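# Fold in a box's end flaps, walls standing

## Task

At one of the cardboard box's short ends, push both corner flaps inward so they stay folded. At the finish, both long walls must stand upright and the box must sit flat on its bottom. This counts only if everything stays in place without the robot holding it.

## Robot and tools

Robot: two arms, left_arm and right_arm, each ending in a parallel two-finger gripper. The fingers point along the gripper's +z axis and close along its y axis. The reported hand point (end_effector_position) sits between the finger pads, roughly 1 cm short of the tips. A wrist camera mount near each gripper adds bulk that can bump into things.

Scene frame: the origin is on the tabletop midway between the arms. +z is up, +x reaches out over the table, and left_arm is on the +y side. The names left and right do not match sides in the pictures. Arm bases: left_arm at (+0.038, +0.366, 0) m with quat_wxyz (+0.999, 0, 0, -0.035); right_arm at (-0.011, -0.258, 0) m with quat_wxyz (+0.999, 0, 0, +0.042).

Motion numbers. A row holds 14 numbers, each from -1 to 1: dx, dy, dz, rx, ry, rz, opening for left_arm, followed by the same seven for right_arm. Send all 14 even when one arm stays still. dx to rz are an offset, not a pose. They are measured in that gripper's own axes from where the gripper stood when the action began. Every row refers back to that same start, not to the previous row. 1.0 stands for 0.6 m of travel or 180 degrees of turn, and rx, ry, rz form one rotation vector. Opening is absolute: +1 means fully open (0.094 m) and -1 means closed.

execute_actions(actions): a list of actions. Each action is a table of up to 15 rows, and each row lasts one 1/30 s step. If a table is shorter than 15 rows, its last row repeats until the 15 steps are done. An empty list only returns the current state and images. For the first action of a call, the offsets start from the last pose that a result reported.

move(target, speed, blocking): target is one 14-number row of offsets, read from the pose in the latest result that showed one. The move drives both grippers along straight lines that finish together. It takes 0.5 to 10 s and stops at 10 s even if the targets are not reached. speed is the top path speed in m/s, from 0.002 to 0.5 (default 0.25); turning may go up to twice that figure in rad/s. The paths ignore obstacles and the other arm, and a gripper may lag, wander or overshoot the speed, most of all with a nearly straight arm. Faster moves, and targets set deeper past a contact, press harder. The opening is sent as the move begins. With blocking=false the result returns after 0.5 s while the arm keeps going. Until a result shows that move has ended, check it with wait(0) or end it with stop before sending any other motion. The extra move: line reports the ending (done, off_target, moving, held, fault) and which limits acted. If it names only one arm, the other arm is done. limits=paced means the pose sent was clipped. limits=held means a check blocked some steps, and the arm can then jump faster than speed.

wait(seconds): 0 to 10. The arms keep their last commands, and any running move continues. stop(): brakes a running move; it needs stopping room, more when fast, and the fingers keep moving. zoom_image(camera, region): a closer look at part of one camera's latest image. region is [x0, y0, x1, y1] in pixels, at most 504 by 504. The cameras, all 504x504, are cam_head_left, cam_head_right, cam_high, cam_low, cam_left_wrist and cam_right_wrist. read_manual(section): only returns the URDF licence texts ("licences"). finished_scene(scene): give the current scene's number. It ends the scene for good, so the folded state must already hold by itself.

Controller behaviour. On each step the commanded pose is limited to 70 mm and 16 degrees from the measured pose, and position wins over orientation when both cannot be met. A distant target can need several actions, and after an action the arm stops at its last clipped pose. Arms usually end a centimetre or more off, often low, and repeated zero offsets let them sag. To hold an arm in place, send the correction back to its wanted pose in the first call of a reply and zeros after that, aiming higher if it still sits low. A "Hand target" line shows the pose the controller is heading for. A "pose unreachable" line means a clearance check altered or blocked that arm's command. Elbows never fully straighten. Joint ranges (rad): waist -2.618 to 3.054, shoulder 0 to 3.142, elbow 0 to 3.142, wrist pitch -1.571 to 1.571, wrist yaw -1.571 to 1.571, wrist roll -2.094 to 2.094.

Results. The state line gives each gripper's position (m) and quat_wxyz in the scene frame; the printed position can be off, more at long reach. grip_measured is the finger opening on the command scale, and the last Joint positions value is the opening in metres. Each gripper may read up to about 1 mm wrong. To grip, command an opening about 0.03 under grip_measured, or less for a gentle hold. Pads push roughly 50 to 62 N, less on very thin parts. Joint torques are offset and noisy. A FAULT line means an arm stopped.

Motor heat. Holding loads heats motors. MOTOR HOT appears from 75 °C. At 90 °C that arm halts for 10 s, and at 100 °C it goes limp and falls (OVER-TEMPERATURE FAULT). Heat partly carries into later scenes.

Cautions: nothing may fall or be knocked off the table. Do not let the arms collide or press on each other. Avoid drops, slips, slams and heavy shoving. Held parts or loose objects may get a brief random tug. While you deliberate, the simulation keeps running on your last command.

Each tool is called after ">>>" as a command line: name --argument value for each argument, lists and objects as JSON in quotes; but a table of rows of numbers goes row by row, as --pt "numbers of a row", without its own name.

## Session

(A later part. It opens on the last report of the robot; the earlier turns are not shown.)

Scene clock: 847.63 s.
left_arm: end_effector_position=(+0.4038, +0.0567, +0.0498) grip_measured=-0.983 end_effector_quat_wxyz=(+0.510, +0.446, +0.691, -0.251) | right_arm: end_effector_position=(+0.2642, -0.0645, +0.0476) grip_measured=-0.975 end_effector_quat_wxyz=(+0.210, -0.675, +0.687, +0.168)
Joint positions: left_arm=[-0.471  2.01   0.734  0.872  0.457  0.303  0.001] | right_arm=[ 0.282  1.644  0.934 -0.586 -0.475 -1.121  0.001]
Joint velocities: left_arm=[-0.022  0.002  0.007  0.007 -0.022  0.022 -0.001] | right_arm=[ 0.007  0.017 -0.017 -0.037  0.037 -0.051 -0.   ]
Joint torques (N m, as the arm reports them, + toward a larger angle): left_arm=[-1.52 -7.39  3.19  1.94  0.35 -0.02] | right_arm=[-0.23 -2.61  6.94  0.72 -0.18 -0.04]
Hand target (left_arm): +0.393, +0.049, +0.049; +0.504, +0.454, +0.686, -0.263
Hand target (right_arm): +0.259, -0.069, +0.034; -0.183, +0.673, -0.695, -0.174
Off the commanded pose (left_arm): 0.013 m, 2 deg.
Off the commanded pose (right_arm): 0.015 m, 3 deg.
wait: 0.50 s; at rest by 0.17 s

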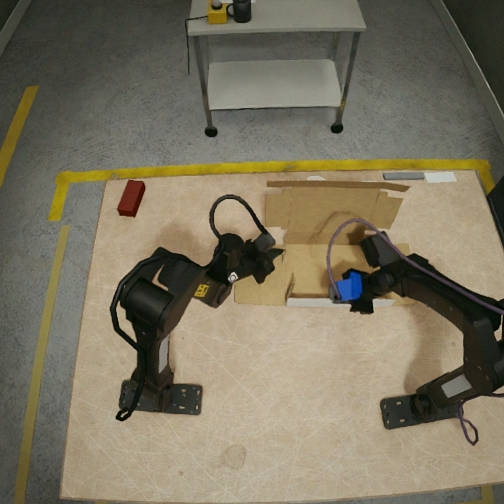

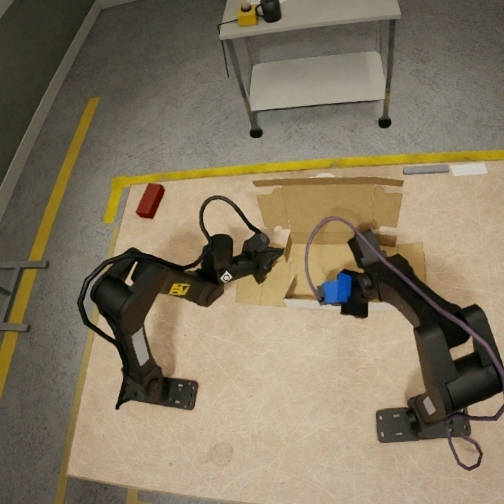

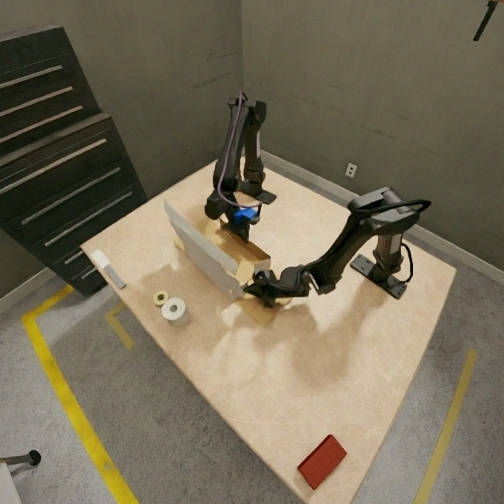

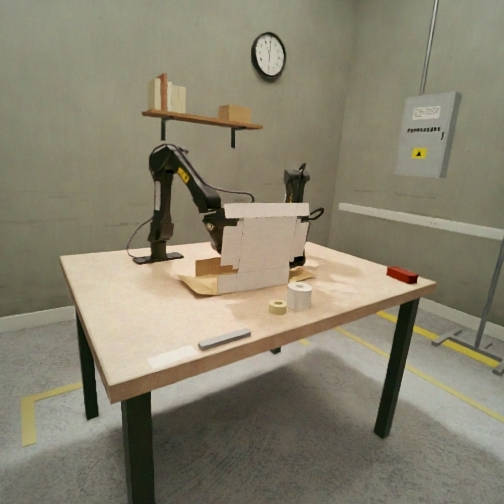

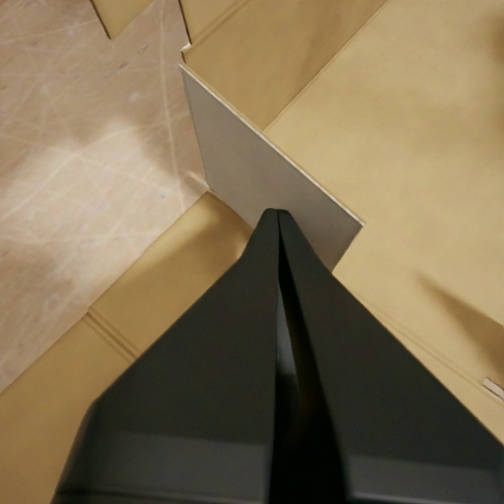

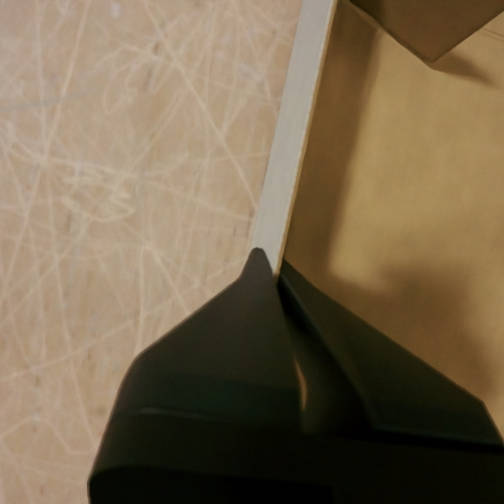

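>>> execute_actions --actions '[[[-0.0016,-0.0219,0.0014,0.0104,-0.0011,0.0001,-1,0.0179,0.0083,0.0148,-0.0130,0.0103,0.0084,-1],[-0.0022,-0.0230,0.0025,0.0104,-0.0011,0.0001,-1,0.0179,0.0083,0.0148,-0.0130,0.0103,0.0084,-1],[-0.0029,-0.0245,0.0040,0.0104,-0.0011,0.0001,-1,0.0179,0.0083,0.0148,-0.0130,0.0103,0.0084,-1],[-0.0038,-0.0263,0.0057,0.0104,-0.0011,0.0001,-1,0.0179,0.0083,0.0148,-0.0130,0.0103,0.0084,-1],[-0.0048,-0.0283,0.0076,0.0104,-0.0011,0.0001,-1,0.0179,0.0083,0.0148,-0.0130,0.0103,0.0084,-1],[-0.0057,-0.0303,0.0096,0.0104,-0.0011,0.0001,-1,0.0179,0.0083,0.0148,-0.0130,0.0103,0.0084,-1],[-0.0067,-0.0324,0.0115,0.0104,-0.0011,0.0001,-1,0.0179,0.0083,0.0148,-0.0130,0.0103,0.0084,-1],[-0.0078,-0.0346,0.0136,0.0104,-0.0011,0.0001,-1,0.0179,0.0083,0.0148,-0.0130,0.0103,0.0084,-1],[-0.0088,-0.0366,0.0156,0.0104,-0.0011,0.0001,-1,0.0179,0.0083,0.0148,-0.0130,0.0103,0.0084,-1],[-0.0096,-0.0384,0.0173,0.0104,-0.0011,0.0001,-1,0.0179,0.0083,0.0148,-0.0130,0.0103,0.0084,-1],[-0.0105,-0.0402,0.0190,0.0104,-0.0011,0.0001,-1,0.0179,0.0083,0.0148,-0.0130,0.0103,0.0084,-1],[-0.0111,-0.0415,0.0203,0.0104,-0.0011,0.0001,-1,0.0179,0.0083,0.0148,-0.0130,0.0103,0.0084,-1],[-0.0116,-0.0424,0.0211,0.0104,-0.0011,0.0001,-1,0.0179,0.0083,0.0148,-0.0130,0.0103,0.0084,-1],[-0.0119,-0.0431,0.0218,0.0104,-0.0011,0.0001,-1,0.0179,0.0083,0.0148,-0.0130,0.0103,0.0084,-1],[-0.0121,-0.0435,0.0222,0.0104,-0.0011,0.0001,-1,0.0179,0.0083,0.0148,-0.0130,0.0103,0.0084,-1]]]'

>>> wait --seconds 0.5

Scene clock: 875.47 s.
left_arm: end_effector_position=(+0.3921, +0.0404, +0.0492) grip_measured=-0.983 end_effector_quat_wxyz=(+0.506, +0.450, +0.690, -0.254) | right_arm: end_effector_position=(+0.2642, -0.0645, +0.0476) grip_measured=-0.975 end_effector_quat_wxyz=(+0.210, -0.675, +0.687, +0.168)
Joint positions: left_arm=[-0.527  2.01   0.734  0.875  0.415  0.282  0.001] | right_arm=[ 0.282  1.644  0.934 -0.586 -0.475 -1.121  0.001]
Joint velocities: left_arm=[-0.085 -0.017 -0.002  0.037 -0.007 -0.022  0.001] | right_arm=[-0.002  0.012 -0.007  0.051 -0.051  0.007 -0.001]
Joint torques (N m, as the arm reports them, + toward a larger angle): left_arm=[-1.17 -6.4   5.09  1.95  0.23 -0.06] | right_arm=[-0.16 -2.62  6.99  0.74 -0.19 -0.04]
Hand target (left_arm): +0.388, +0.031, +0.049; +0.504, +0.454, +0.686, -0.264
Hand target (right_arm): +0.259, -0.069, +0.034; -0.183, +0.673, -0.695, -0.174
Off the commanded pose (left_arm): 0.010 m, 1 deg.
Off the commanded pose (right_arm): 0.015 m, 3 deg.

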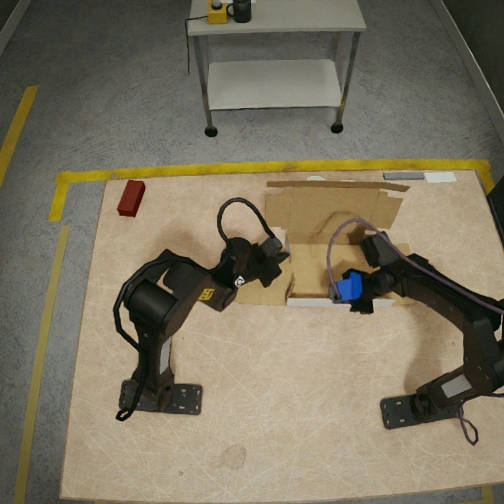

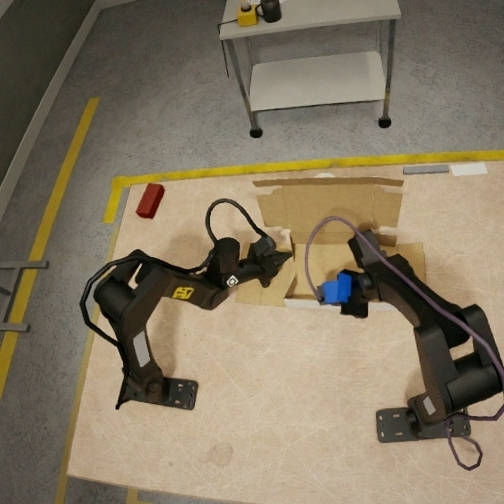

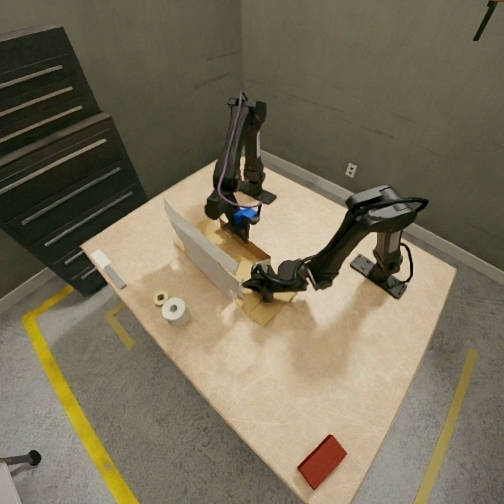

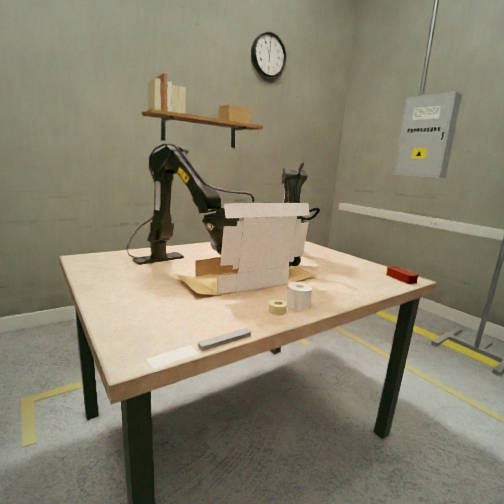

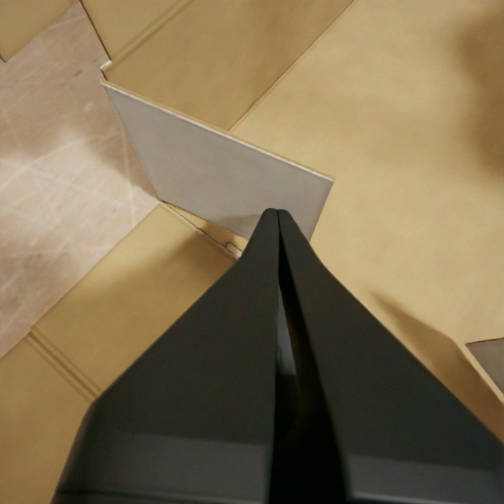

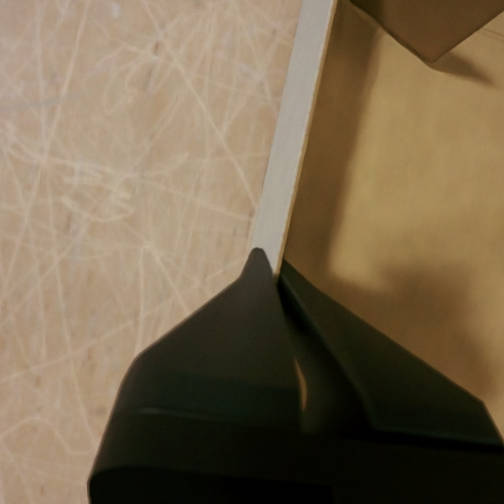

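Scene clock: 875.97 s.
left_arm: end_effector_position=(+0.3912, +0.0392, +0.0491) grip_measured=-0.983 end_effector_quat_wxyz=(+0.505, +0.449, +0.691, -0.256) | right_arm: end_effector_position=(+0.2642, -0.0645, +0.0476) grip_measured=-0.975 end_effector_quat_wxyz=(+0.210, -0.675, +0.687, +0.168)
Joint positions: left_arm=[-0.532  2.01   0.734  0.875  0.412  0.277  0.001] | right_arm=[ 0.282  1.644  0.934 -0.586 -0.475 -1.121  0.001]
Joint velocities: left_arm=[-0.007 -0.007 -0.022  0.022 -0.022 -0.051  0.   ] | right_arm=[-0.002 -0.017  0.002 -0.007 -0.022 -0.037 -0.   ]
Joint torques (N m, as the arm reports them, + toward a larger angle): left_arm=[-1.22 -6.43  5.    1.97  0.23 -0.05] | right_arm=[-0.25 -2.56  6.94  0.71 -0.18 -0.05]
Hand target (left_arm): +0.388, +0.031, +0.049; +0.504, +0.454, +0.686, -0.264
Hand target (right_arm): +0.259, -0.069, +0.034; -0.183, +0.673, -0.695, -0.174
Off the commanded pose (left_arm): 0.009 m, 1 deg.
Off the commanded pose (right_arm): 0.015 m, 3 deg.
wait: 0.50 s; at rest by 0.20 s

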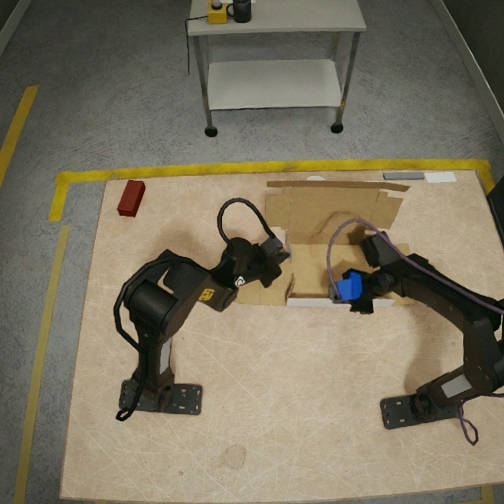

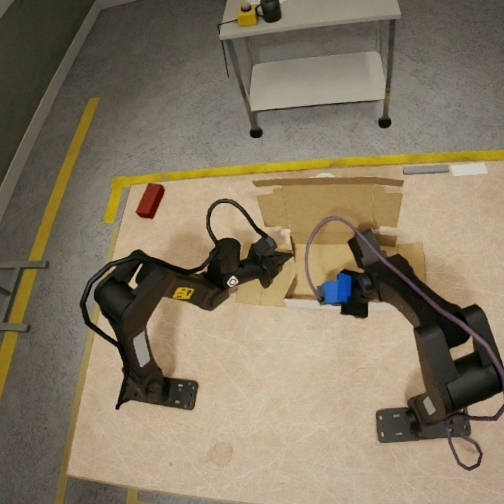

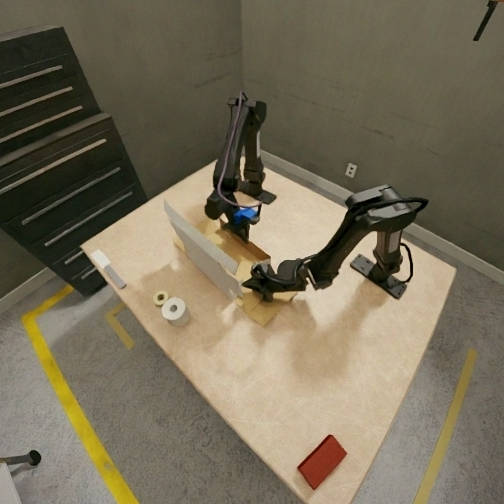

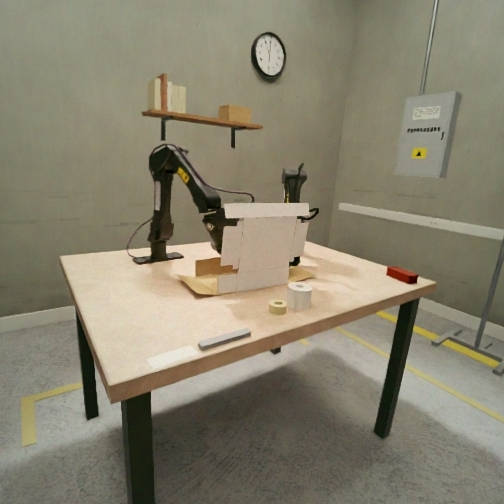

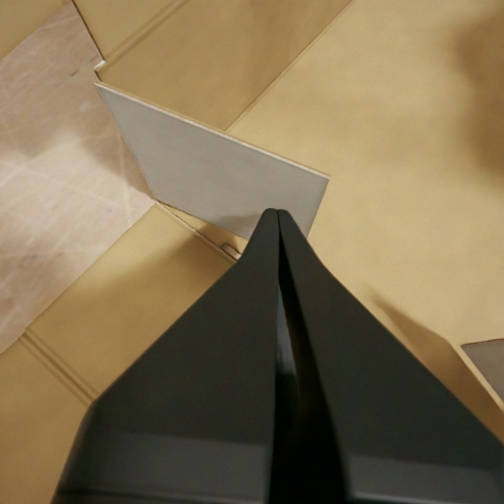

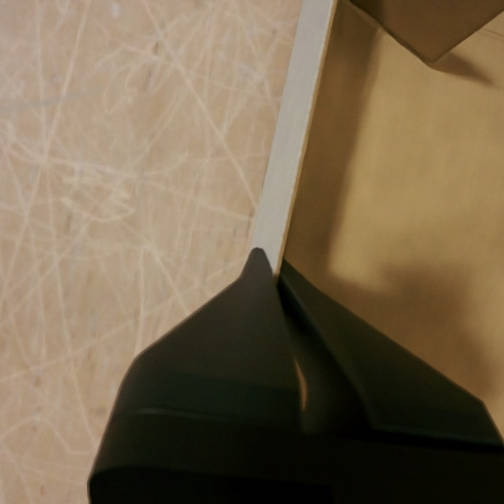

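>>> move --target '[0,0,-0.1,0,0,0,-1,0,0,-0.004,0,0,0,-0.5]' --speed 0.1

Scene clock: 882.57 s.
left_arm: end_effector_position=(+0.3715, +0.0795, +0.0819) grip_measured=-0.983 end_effector_quat_wxyz=(+0.524, +0.447, +0.679, -0.253) | right_arm: end_effector_position=(+0.2646, -0.0648, +0.0474) grip_measured=-0.502 end_effector_quat_wxyz=(+0.210, -0.675, +0.687, +0.167)
Joint positions: left_arm=[-0.457  1.802  0.571  0.861  0.477  0.308  0.001] | right_arm=[ 0.282  1.644  0.934 -0.585 -0.473 -1.121  0.023]
Joint velocities: left_arm=[-0.007  0.002  0.007  0.007  0.007 -0.051 -0.   ] | right_arm=[-0.007  0.002 -0.002 -0.066  0.066  0.037 -0.   ]
Joint torques (N m, as the arm reports them, + toward a larger angle): left_arm=[ 0.79 -7.04  2.14  1.7   0.32  0.08] | right_arm=[-0.36 -5.88  6.93  0.84 -0.32 -0.05]
Hand target (left_arm): +0.363, +0.087, +0.072; +0.506, +0.449, +0.691, -0.255
Hand target (right_arm): +0.264, -0.066, +0.050; -0.210, +0.675, -0.687, -0.168
Off the commanded pose (left_arm): 0.016 m, 3 deg.
Off the commanded pose (right_arm): 0.002 m, 0 deg.
move: off_target (left_arm)

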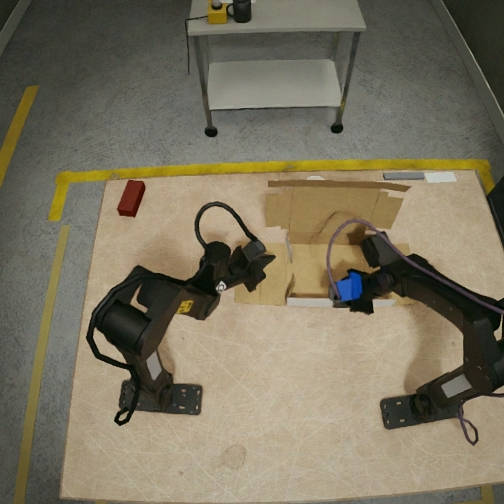

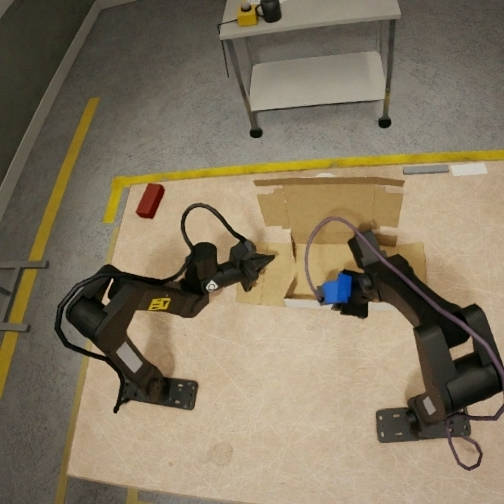

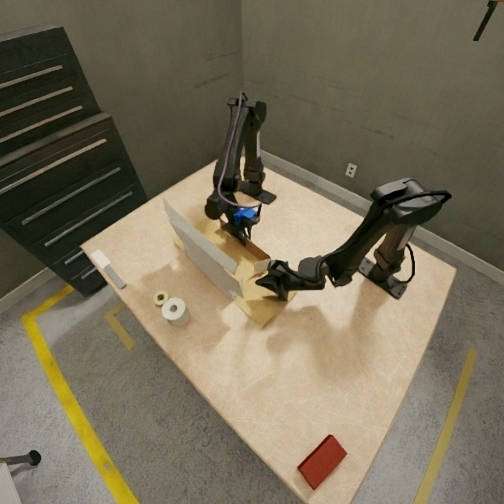

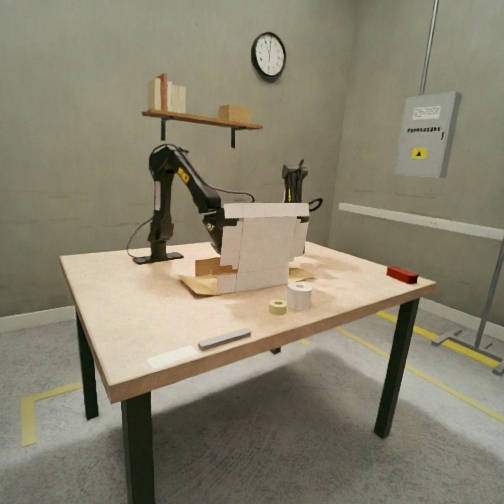

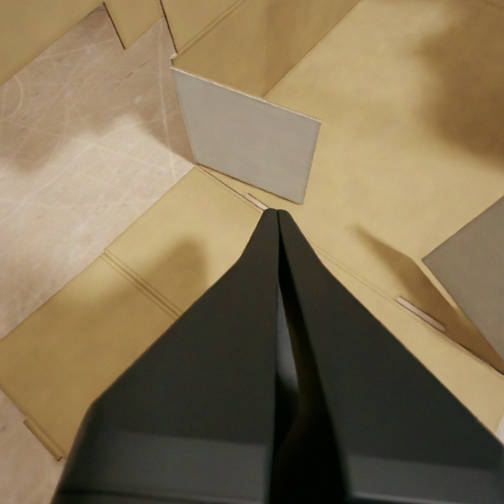

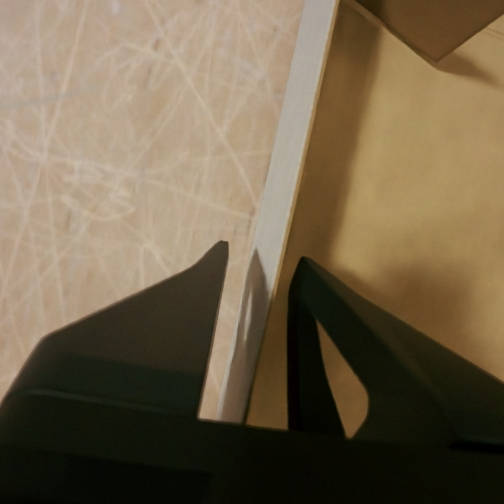

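>>> zoom_image --camera "cam_head_left" --region '[250, 220, 350, 320]'

>>> zoom_image --camera "cam_head_right" --region '[250, 220, 350, 320]'

Region (250, 220, 350, 320) of cam_head_left's 504x504 image, scaled by 5.040, with more detail than that image has.

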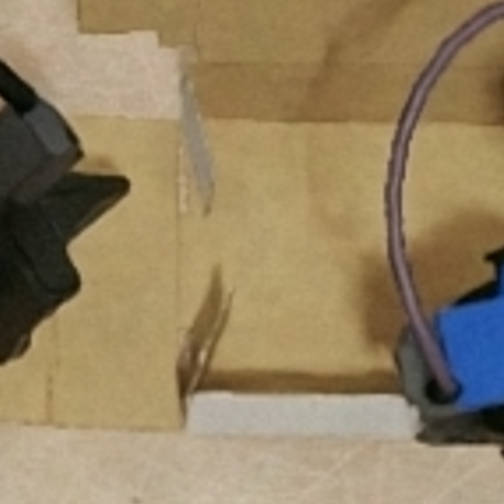

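Region (250, 220, 350, 320) of cam_head_right's 504x504 image, scaled by 5.040, with more detail than that image has.

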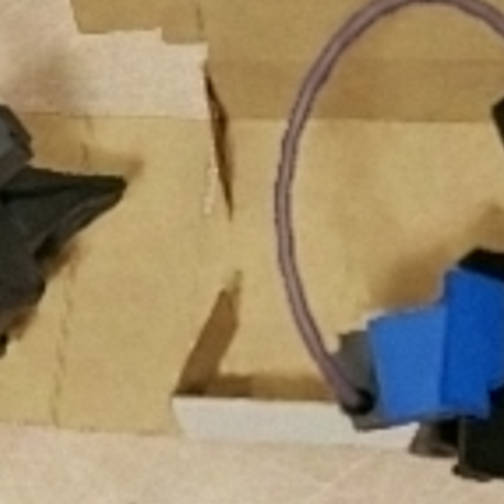

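>>> move --target '[0.0873,-0.0830,-0.0699,0,0.061,-0.0424,-1,-0.0668,-0.0096,-0.0721,0,0,0,-0.5]' --speed 0.15

Scene clock: 963.17 s.
left_arm: end_effector_position=(+0.3144, +0.1020, +0.0494) grip_measured=-0.983 end_effector_quat_wxyz=(+0.455, +0.420, +0.745, -0.247) | right_arm: end_effector_position=(+0.2692, -0.0570, +0.0937) grip_measured=-0.502 end_effector_quat_wxyz=(+0.203, -0.673, +0.692, +0.167)
Joint positions: left_arm=[-0.532  1.644  0.383  0.742  0.361  0.216  0.001] | right_arm=[ 0.304  1.608  1.096 -0.784 -0.462 -1.091  0.023]
Joint velocities: left_arm=[-0.017 -0.012 -0.017 -0.007 -0.007 -0.007 -0.001] | right_arm=[-0.027  0.002  0.007 -0.022  0.051  0.007 -0.001]
Joint torques (N m, as the arm reports them, + toward a larger angle): left_arm=[-0.77 -5.64  2.29  1.59  0.12 -0.04] | right_arm=[ 1.04 -6.73  9.28  0.75 -0.3   0.02]
Hand target (left_arm): +0.304, +0.106, +0.042; +0.438, +0.422, +0.755, -0.247
Hand target (right_arm): +0.269, -0.053, +0.105; -0.210, +0.675, -0.687, -0.167
Off the commanded pose (left_arm): 0.015 m, 2 deg.
Off the commanded pose (right_arm): 0.013 m, 1 deg.
move: off_target (left_arm, right_arm)

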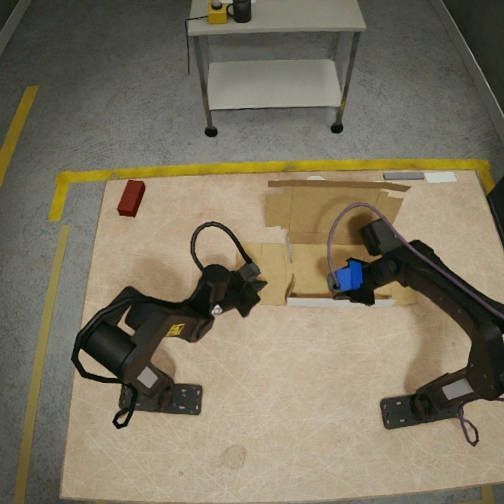

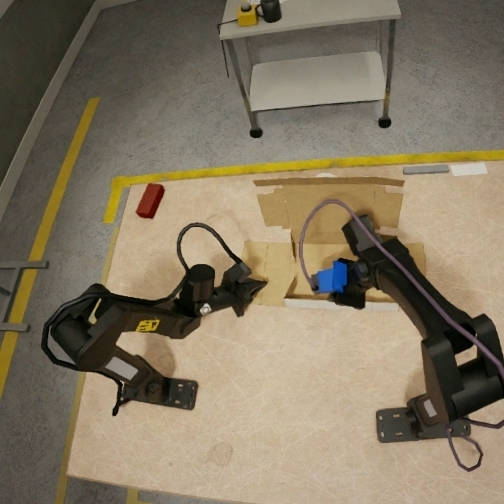

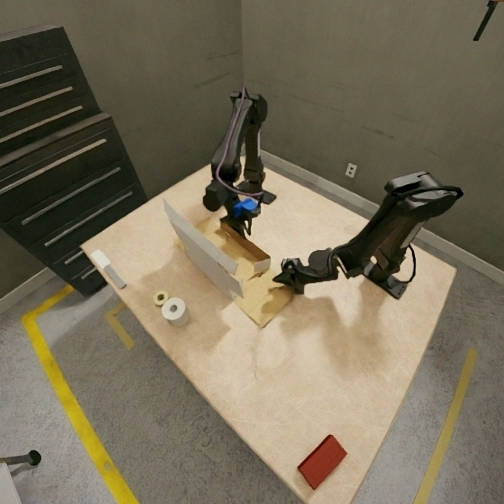

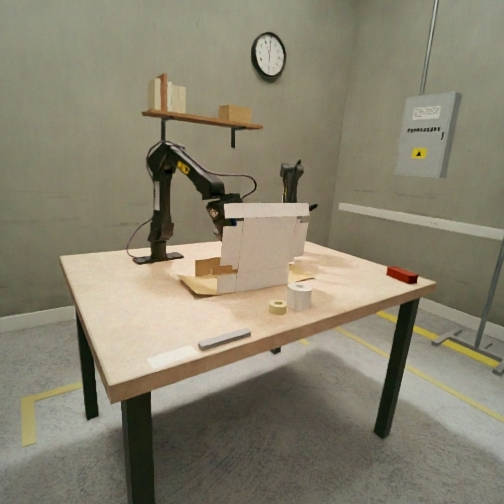

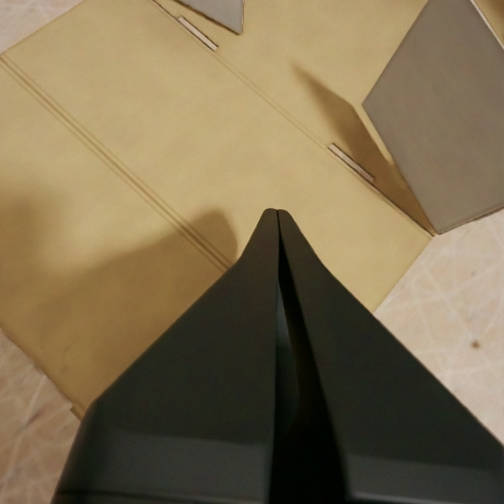

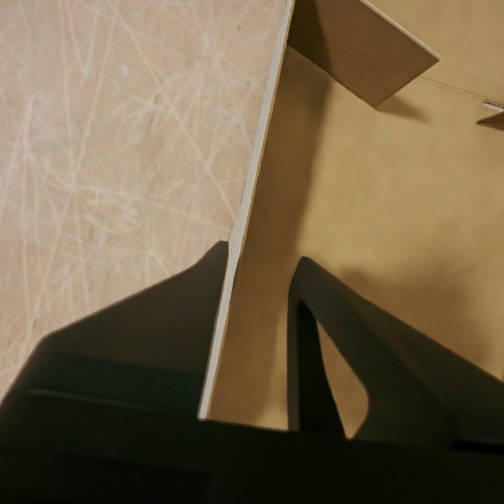

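>>> move --target '[0.0664,-0.0011,0.0347,0,0.028,0,-1,-0.0316,-0.1404,0.1061,0.0599,0.0018,-0.0364,-0.5]' --speed 0.12

Scene clock: 1006.90 s.
left_arm: end_effector_position=(+0.3178, +0.1020, +0.0200) grip_measured=-0.983 end_effector_quat_wxyz=(+0.447, +0.425, +0.751, -0.236) | right_arm: end_effector_position=(+0.3489, -0.0212, +0.0430) grip_measured=-0.502 end_effector_quat_wxyz=(-0.259, +0.688, -0.672, -0.090)
Joint positions: left_arm=[-0.534  1.792  0.383  0.862  0.344  0.232  0.001] | right_arm=[ 0.357  1.871  1.167 -0.42  -0.344 -1.076  0.023]
Joint velocities: left_arm=[-0.012 -0.002 -0.007  0.007 -0.037 -0.022  0.   ] | right_arm=[ 0.012 -0.022  0.007  0.037  0.051 -0.007 -0.   ]
Joint torques (N m, as the arm reports them, + toward a larger angle): left_arm=[-0.8  -2.82  3.98  1.52  0.    0.07] | right_arm=[ 1.03 -6.89  9.3   1.36 -0.21  0.04]
Hand target (left_arm): +0.313, +0.103, +0.004; +0.422, +0.431, +0.764, -0.229
Hand target (right_arm): +0.356, -0.012, +0.050; -0.273, +0.689, -0.666, -0.087
Off the commanded pose (left_arm): 0.016 m, 3 deg.
Off the commanded pose (right_arm): 0.015 m, 2 deg.
move: off_target (left_arm, right_arm)

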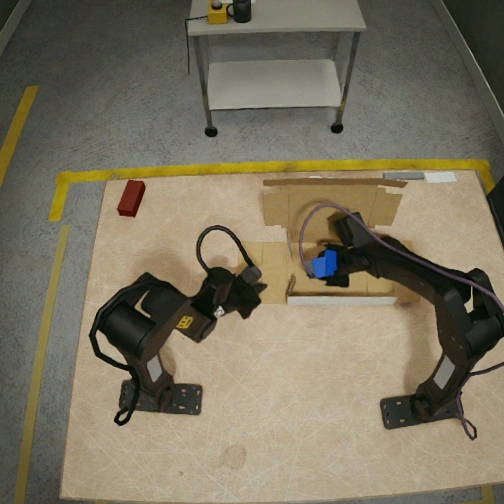

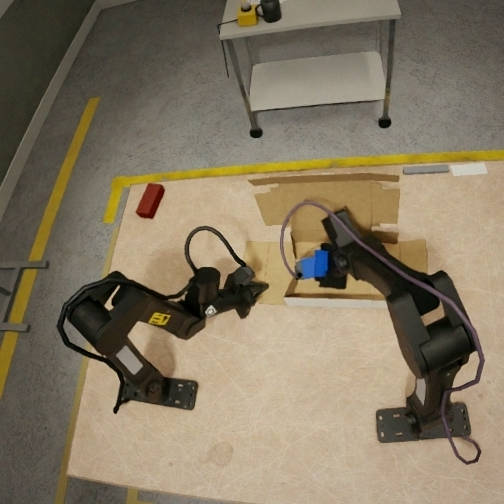

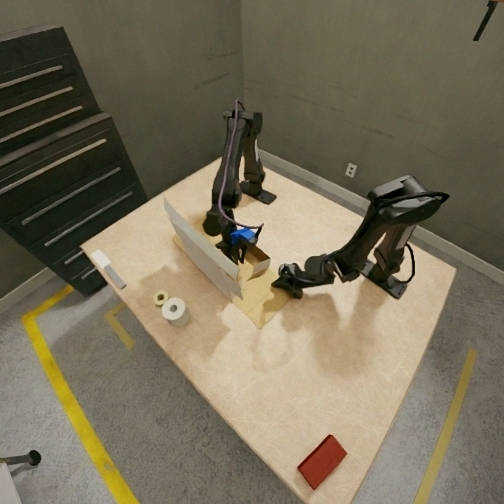

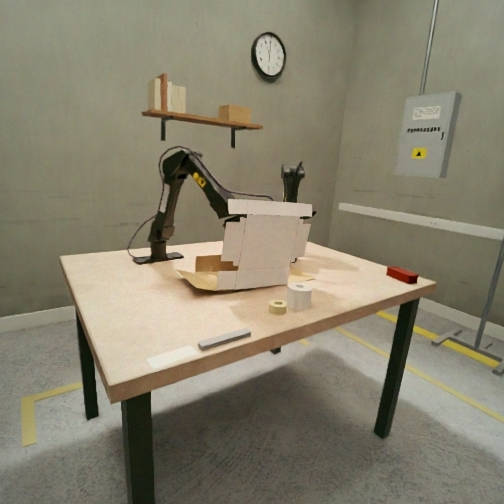

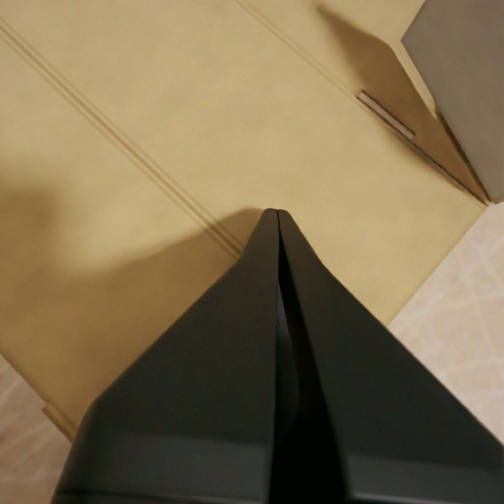

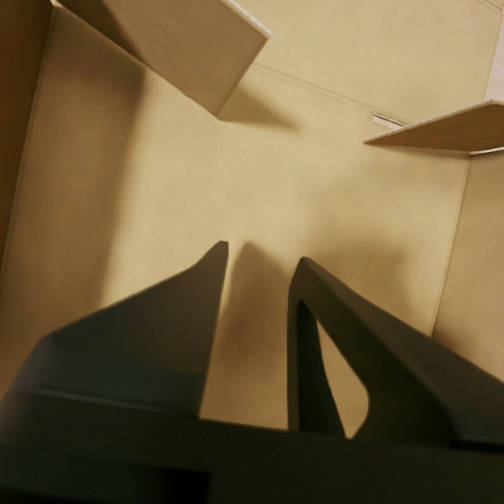

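>>> execute_actions --actions '[[[0.0262,-0.0066,0.0085,0,0.017,0,-1,-0.0200,-0.0152,-0.0010,0.0069,-0.0056,-0.0044,-0.5],[0.0266,-0.0066,0.0090,0,0.017,0,-1,-0.0224,-0.0160,-0.0003,0.0069,-0.0056,-0.0044,-0.5],[0.0272,-0.0066,0.0099,0,0.017,0,-1,-0.0258,-0.0171,0.0007,0.0069,-0.0056,-0.0044,-0.5],[0.0279,-0.0066,0.0108,0,0.017,0,-1,-0.0297,-0.0183,0.0018,0.0069,-0.0056,-0.0044,-0.4],[0.0287,-0.0066,0.0118,0,0.017,0,-1,-0.0341,-0.0197,0.0030,0.0069,-0.0056,-0.0044,-0.3],[0.0295,-0.0066,0.0129,0,0.017,0,-1,-0.0384,-0.0211,0.0042,0.0069,-0.0056,-0.0044,-0.2],[0.0303,-0.0067,0.0140,0,0.017,0,-1,-0.0428,-0.0226,0.0055,0.0069,-0.0056,-0.0044,-0.1],[0.0311,-0.0067,0.0151,0,0.017,0,-1,-0.0477,-0.0241,0.0068,0.0069,-0.0056,-0.0044,0.0],[0.0319,-0.0067,0.0162,0,0.017,0,-1,-0.0520,-0.0255,0.0081,0.0069,-0.0056,-0.0044,0.1],[0.0326,-0.0067,0.0171,0,0.017,0,-1,-0.0559,-0.0268,0.0091,0.0069,-0.0056,-0.0044,0.2],[0.0333,-0.0067,0.0180,0,0.017,0,-1,-0.0598,-0.0280,0.0102,0.0069,-0.0056,-0.0044,0.3],[0.0338,-0.0067,0.0187,0,0.017,0,-1,-0.0627,-0.0290,0.0111,0.0069,-0.0056,-0.0044,0.4],[0.0342,-0.0067,0.0192,0,0.017,0,-1,-0.0647,-0.0296,0.0116,0.0069,-0.0056,-0.0044,0.5],[0.0344,-0.0067,0.0196,0,0.017,0,-1,-0.0661,-0.0301,0.0120,0.0069,-0.0056,-0.0044,0.6],[0.0346,-0.0067,0.0198,0,0.017,0,-1,-0.0671,-0.0304,0.0123,0.0069,-0.0056,-0.0044,0.66]]]'

>>> wait --seconds 0.5

Scene clock: 1058.43 s.
left_arm: end_effector_position=(+0.3206, +0.0977, +0.0195) grip_measured=-0.983 end_effector_quat_wxyz=(+0.460, +0.426, +0.743, -0.234) | right_arm: end_effector_position=(+0.3641, +0.0118, +0.0577) grip_measured=+0.623 end_effector_quat_wxyz=(-0.279, +0.691, -0.661, -0.086)
Joint positions: left_arm=[-0.544  1.835  0.383  0.936  0.333  0.233  0.001] | right_arm=[ 0.415  1.922  1.276 -0.419 -0.325 -1.032  0.076]
Joint velocities: left_arm=[ 0.002  0.037  0.002  0.095  0.037 -0.037 -0.001] | right_arm=[ 0.056  0.071  0.144 -0.051 -0.007  0.095  0.071]
Joint torques (N m, as the arm reports them, + toward a larger angle): left_arm=[-0.86 -2.6   3.49  1.33 -0.07  0.07] | right_arm=[ 0.65 -7.52  9.23  1.08 -0.17  0.07]
Hand target (left_arm): +0.313, +0.101, -0.003; +0.426, +0.431, +0.763, -0.225
Hand target (right_arm): +0.365, +0.017, +0.060; -0.274, +0.689, -0.666, -0.088
Off the commanded pose (left_arm): 0.024 m, 5 deg.
Off the commanded pose (right_arm): 0.006 m, 1 deg.

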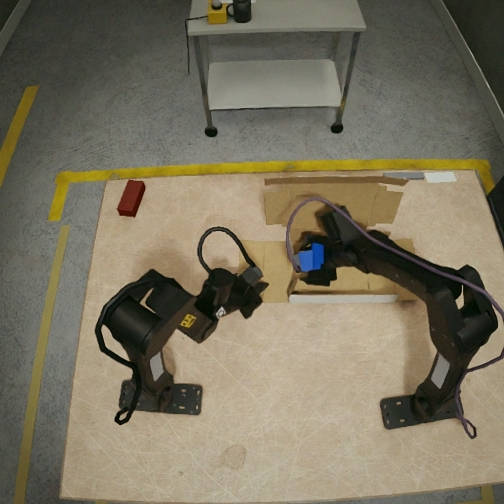

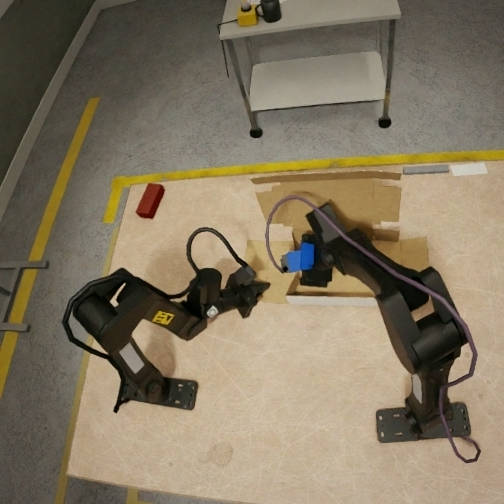

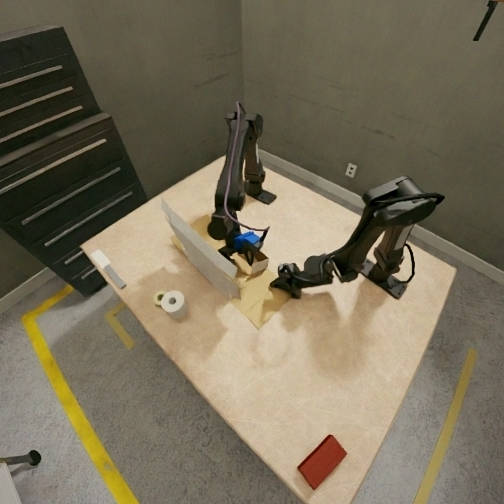

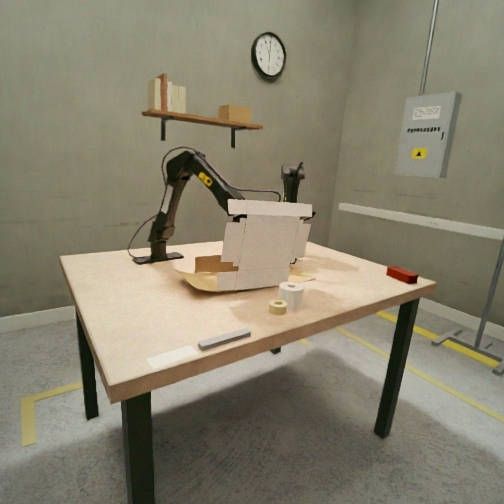

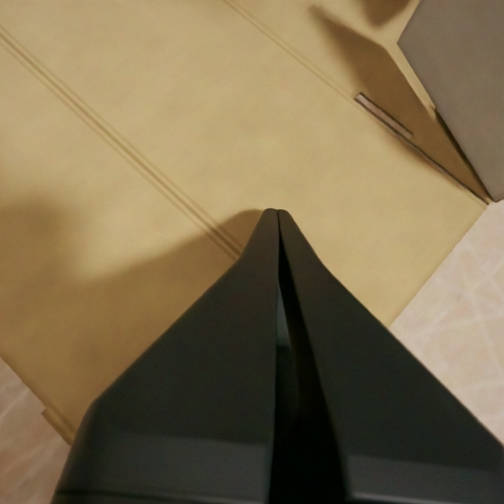

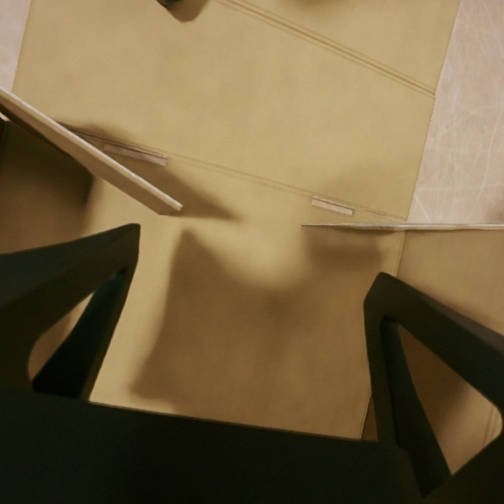

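Scene clock: 1058.93 s.
left_arm: end_effector_position=(+0.3208, +0.0972, +0.0195) grip_measured=-0.983 end_effector_quat_wxyz=(+0.462, +0.426, +0.742, -0.234) | right_arm: end_effector_position=(+0.3652, +0.0125, +0.0572) grip_measured=+0.658 end_effector_quat_wxyz=(-0.278, +0.688, -0.665, -0.085)
Joint positions: left_arm=[-0.545  1.839  0.383  0.944  0.332  0.233  0.001] | right_arm=[ 0.418  1.927  1.282 -0.421 -0.318 -1.021  0.078]
Joint velocities: left_arm=[-0.017 -0.007 -0.027 -0.051 -0.066 -0.022  0.001] | right_arm=[ 0.002  0.002 -0.012  0.037  0.007  0.007 -0.   ]
Joint torques (N m, as the arm reports them, + toward a larger angle): left_arm=[-0.83 -2.78  3.55  1.41 -0.06  0.05] | right_arm=[ 0.82 -7.47  9.5   1.11 -0.19  0.02]
Hand target (left_arm): +0.313, +0.101, -0.003; +0.426, +0.431, +0.763, -0.225
Hand target (right_arm): +0.365, +0.017, +0.060; -0.274, +0.689, -0.666, -0.088
Off the commanded pose (left_arm): 0.024 m, 5 deg.
Off the commanded pose (right_arm): 0.005 m, 1 deg.
wait: 0.50 s; at rest by 0.20 s

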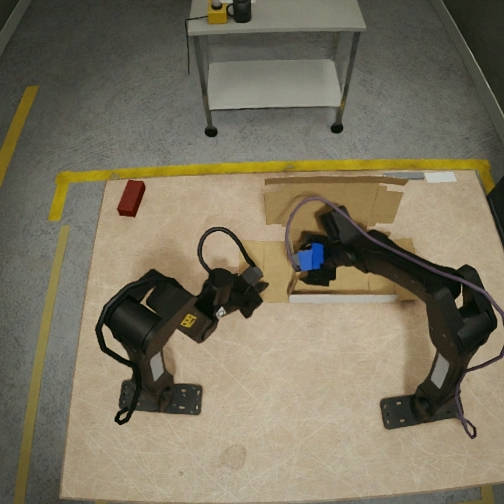

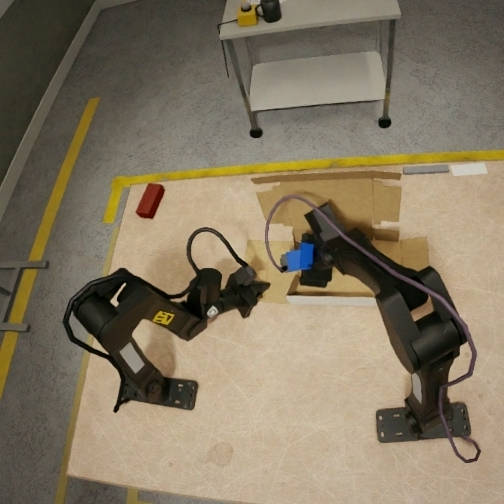

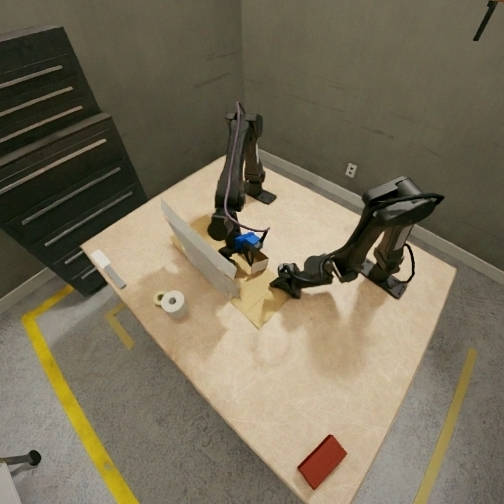

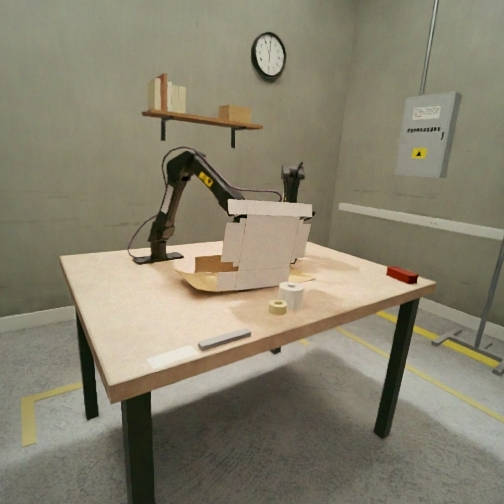

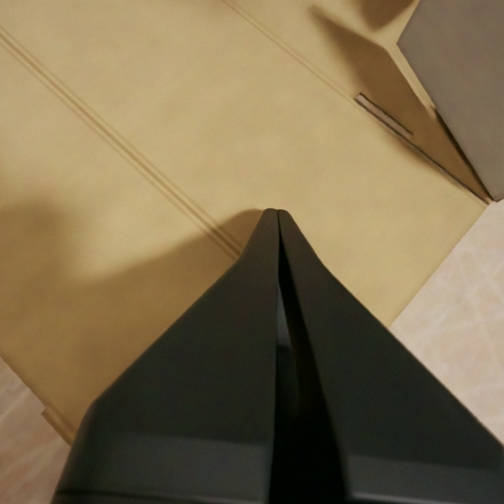

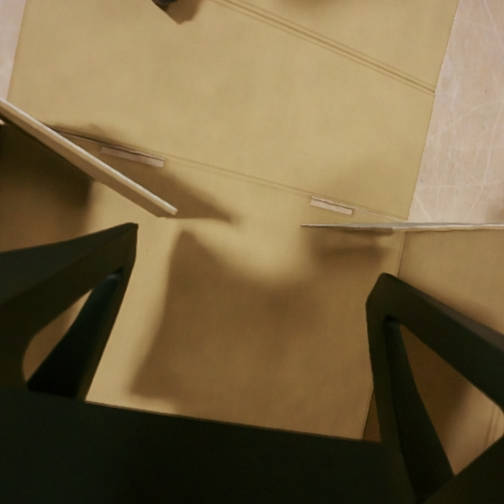

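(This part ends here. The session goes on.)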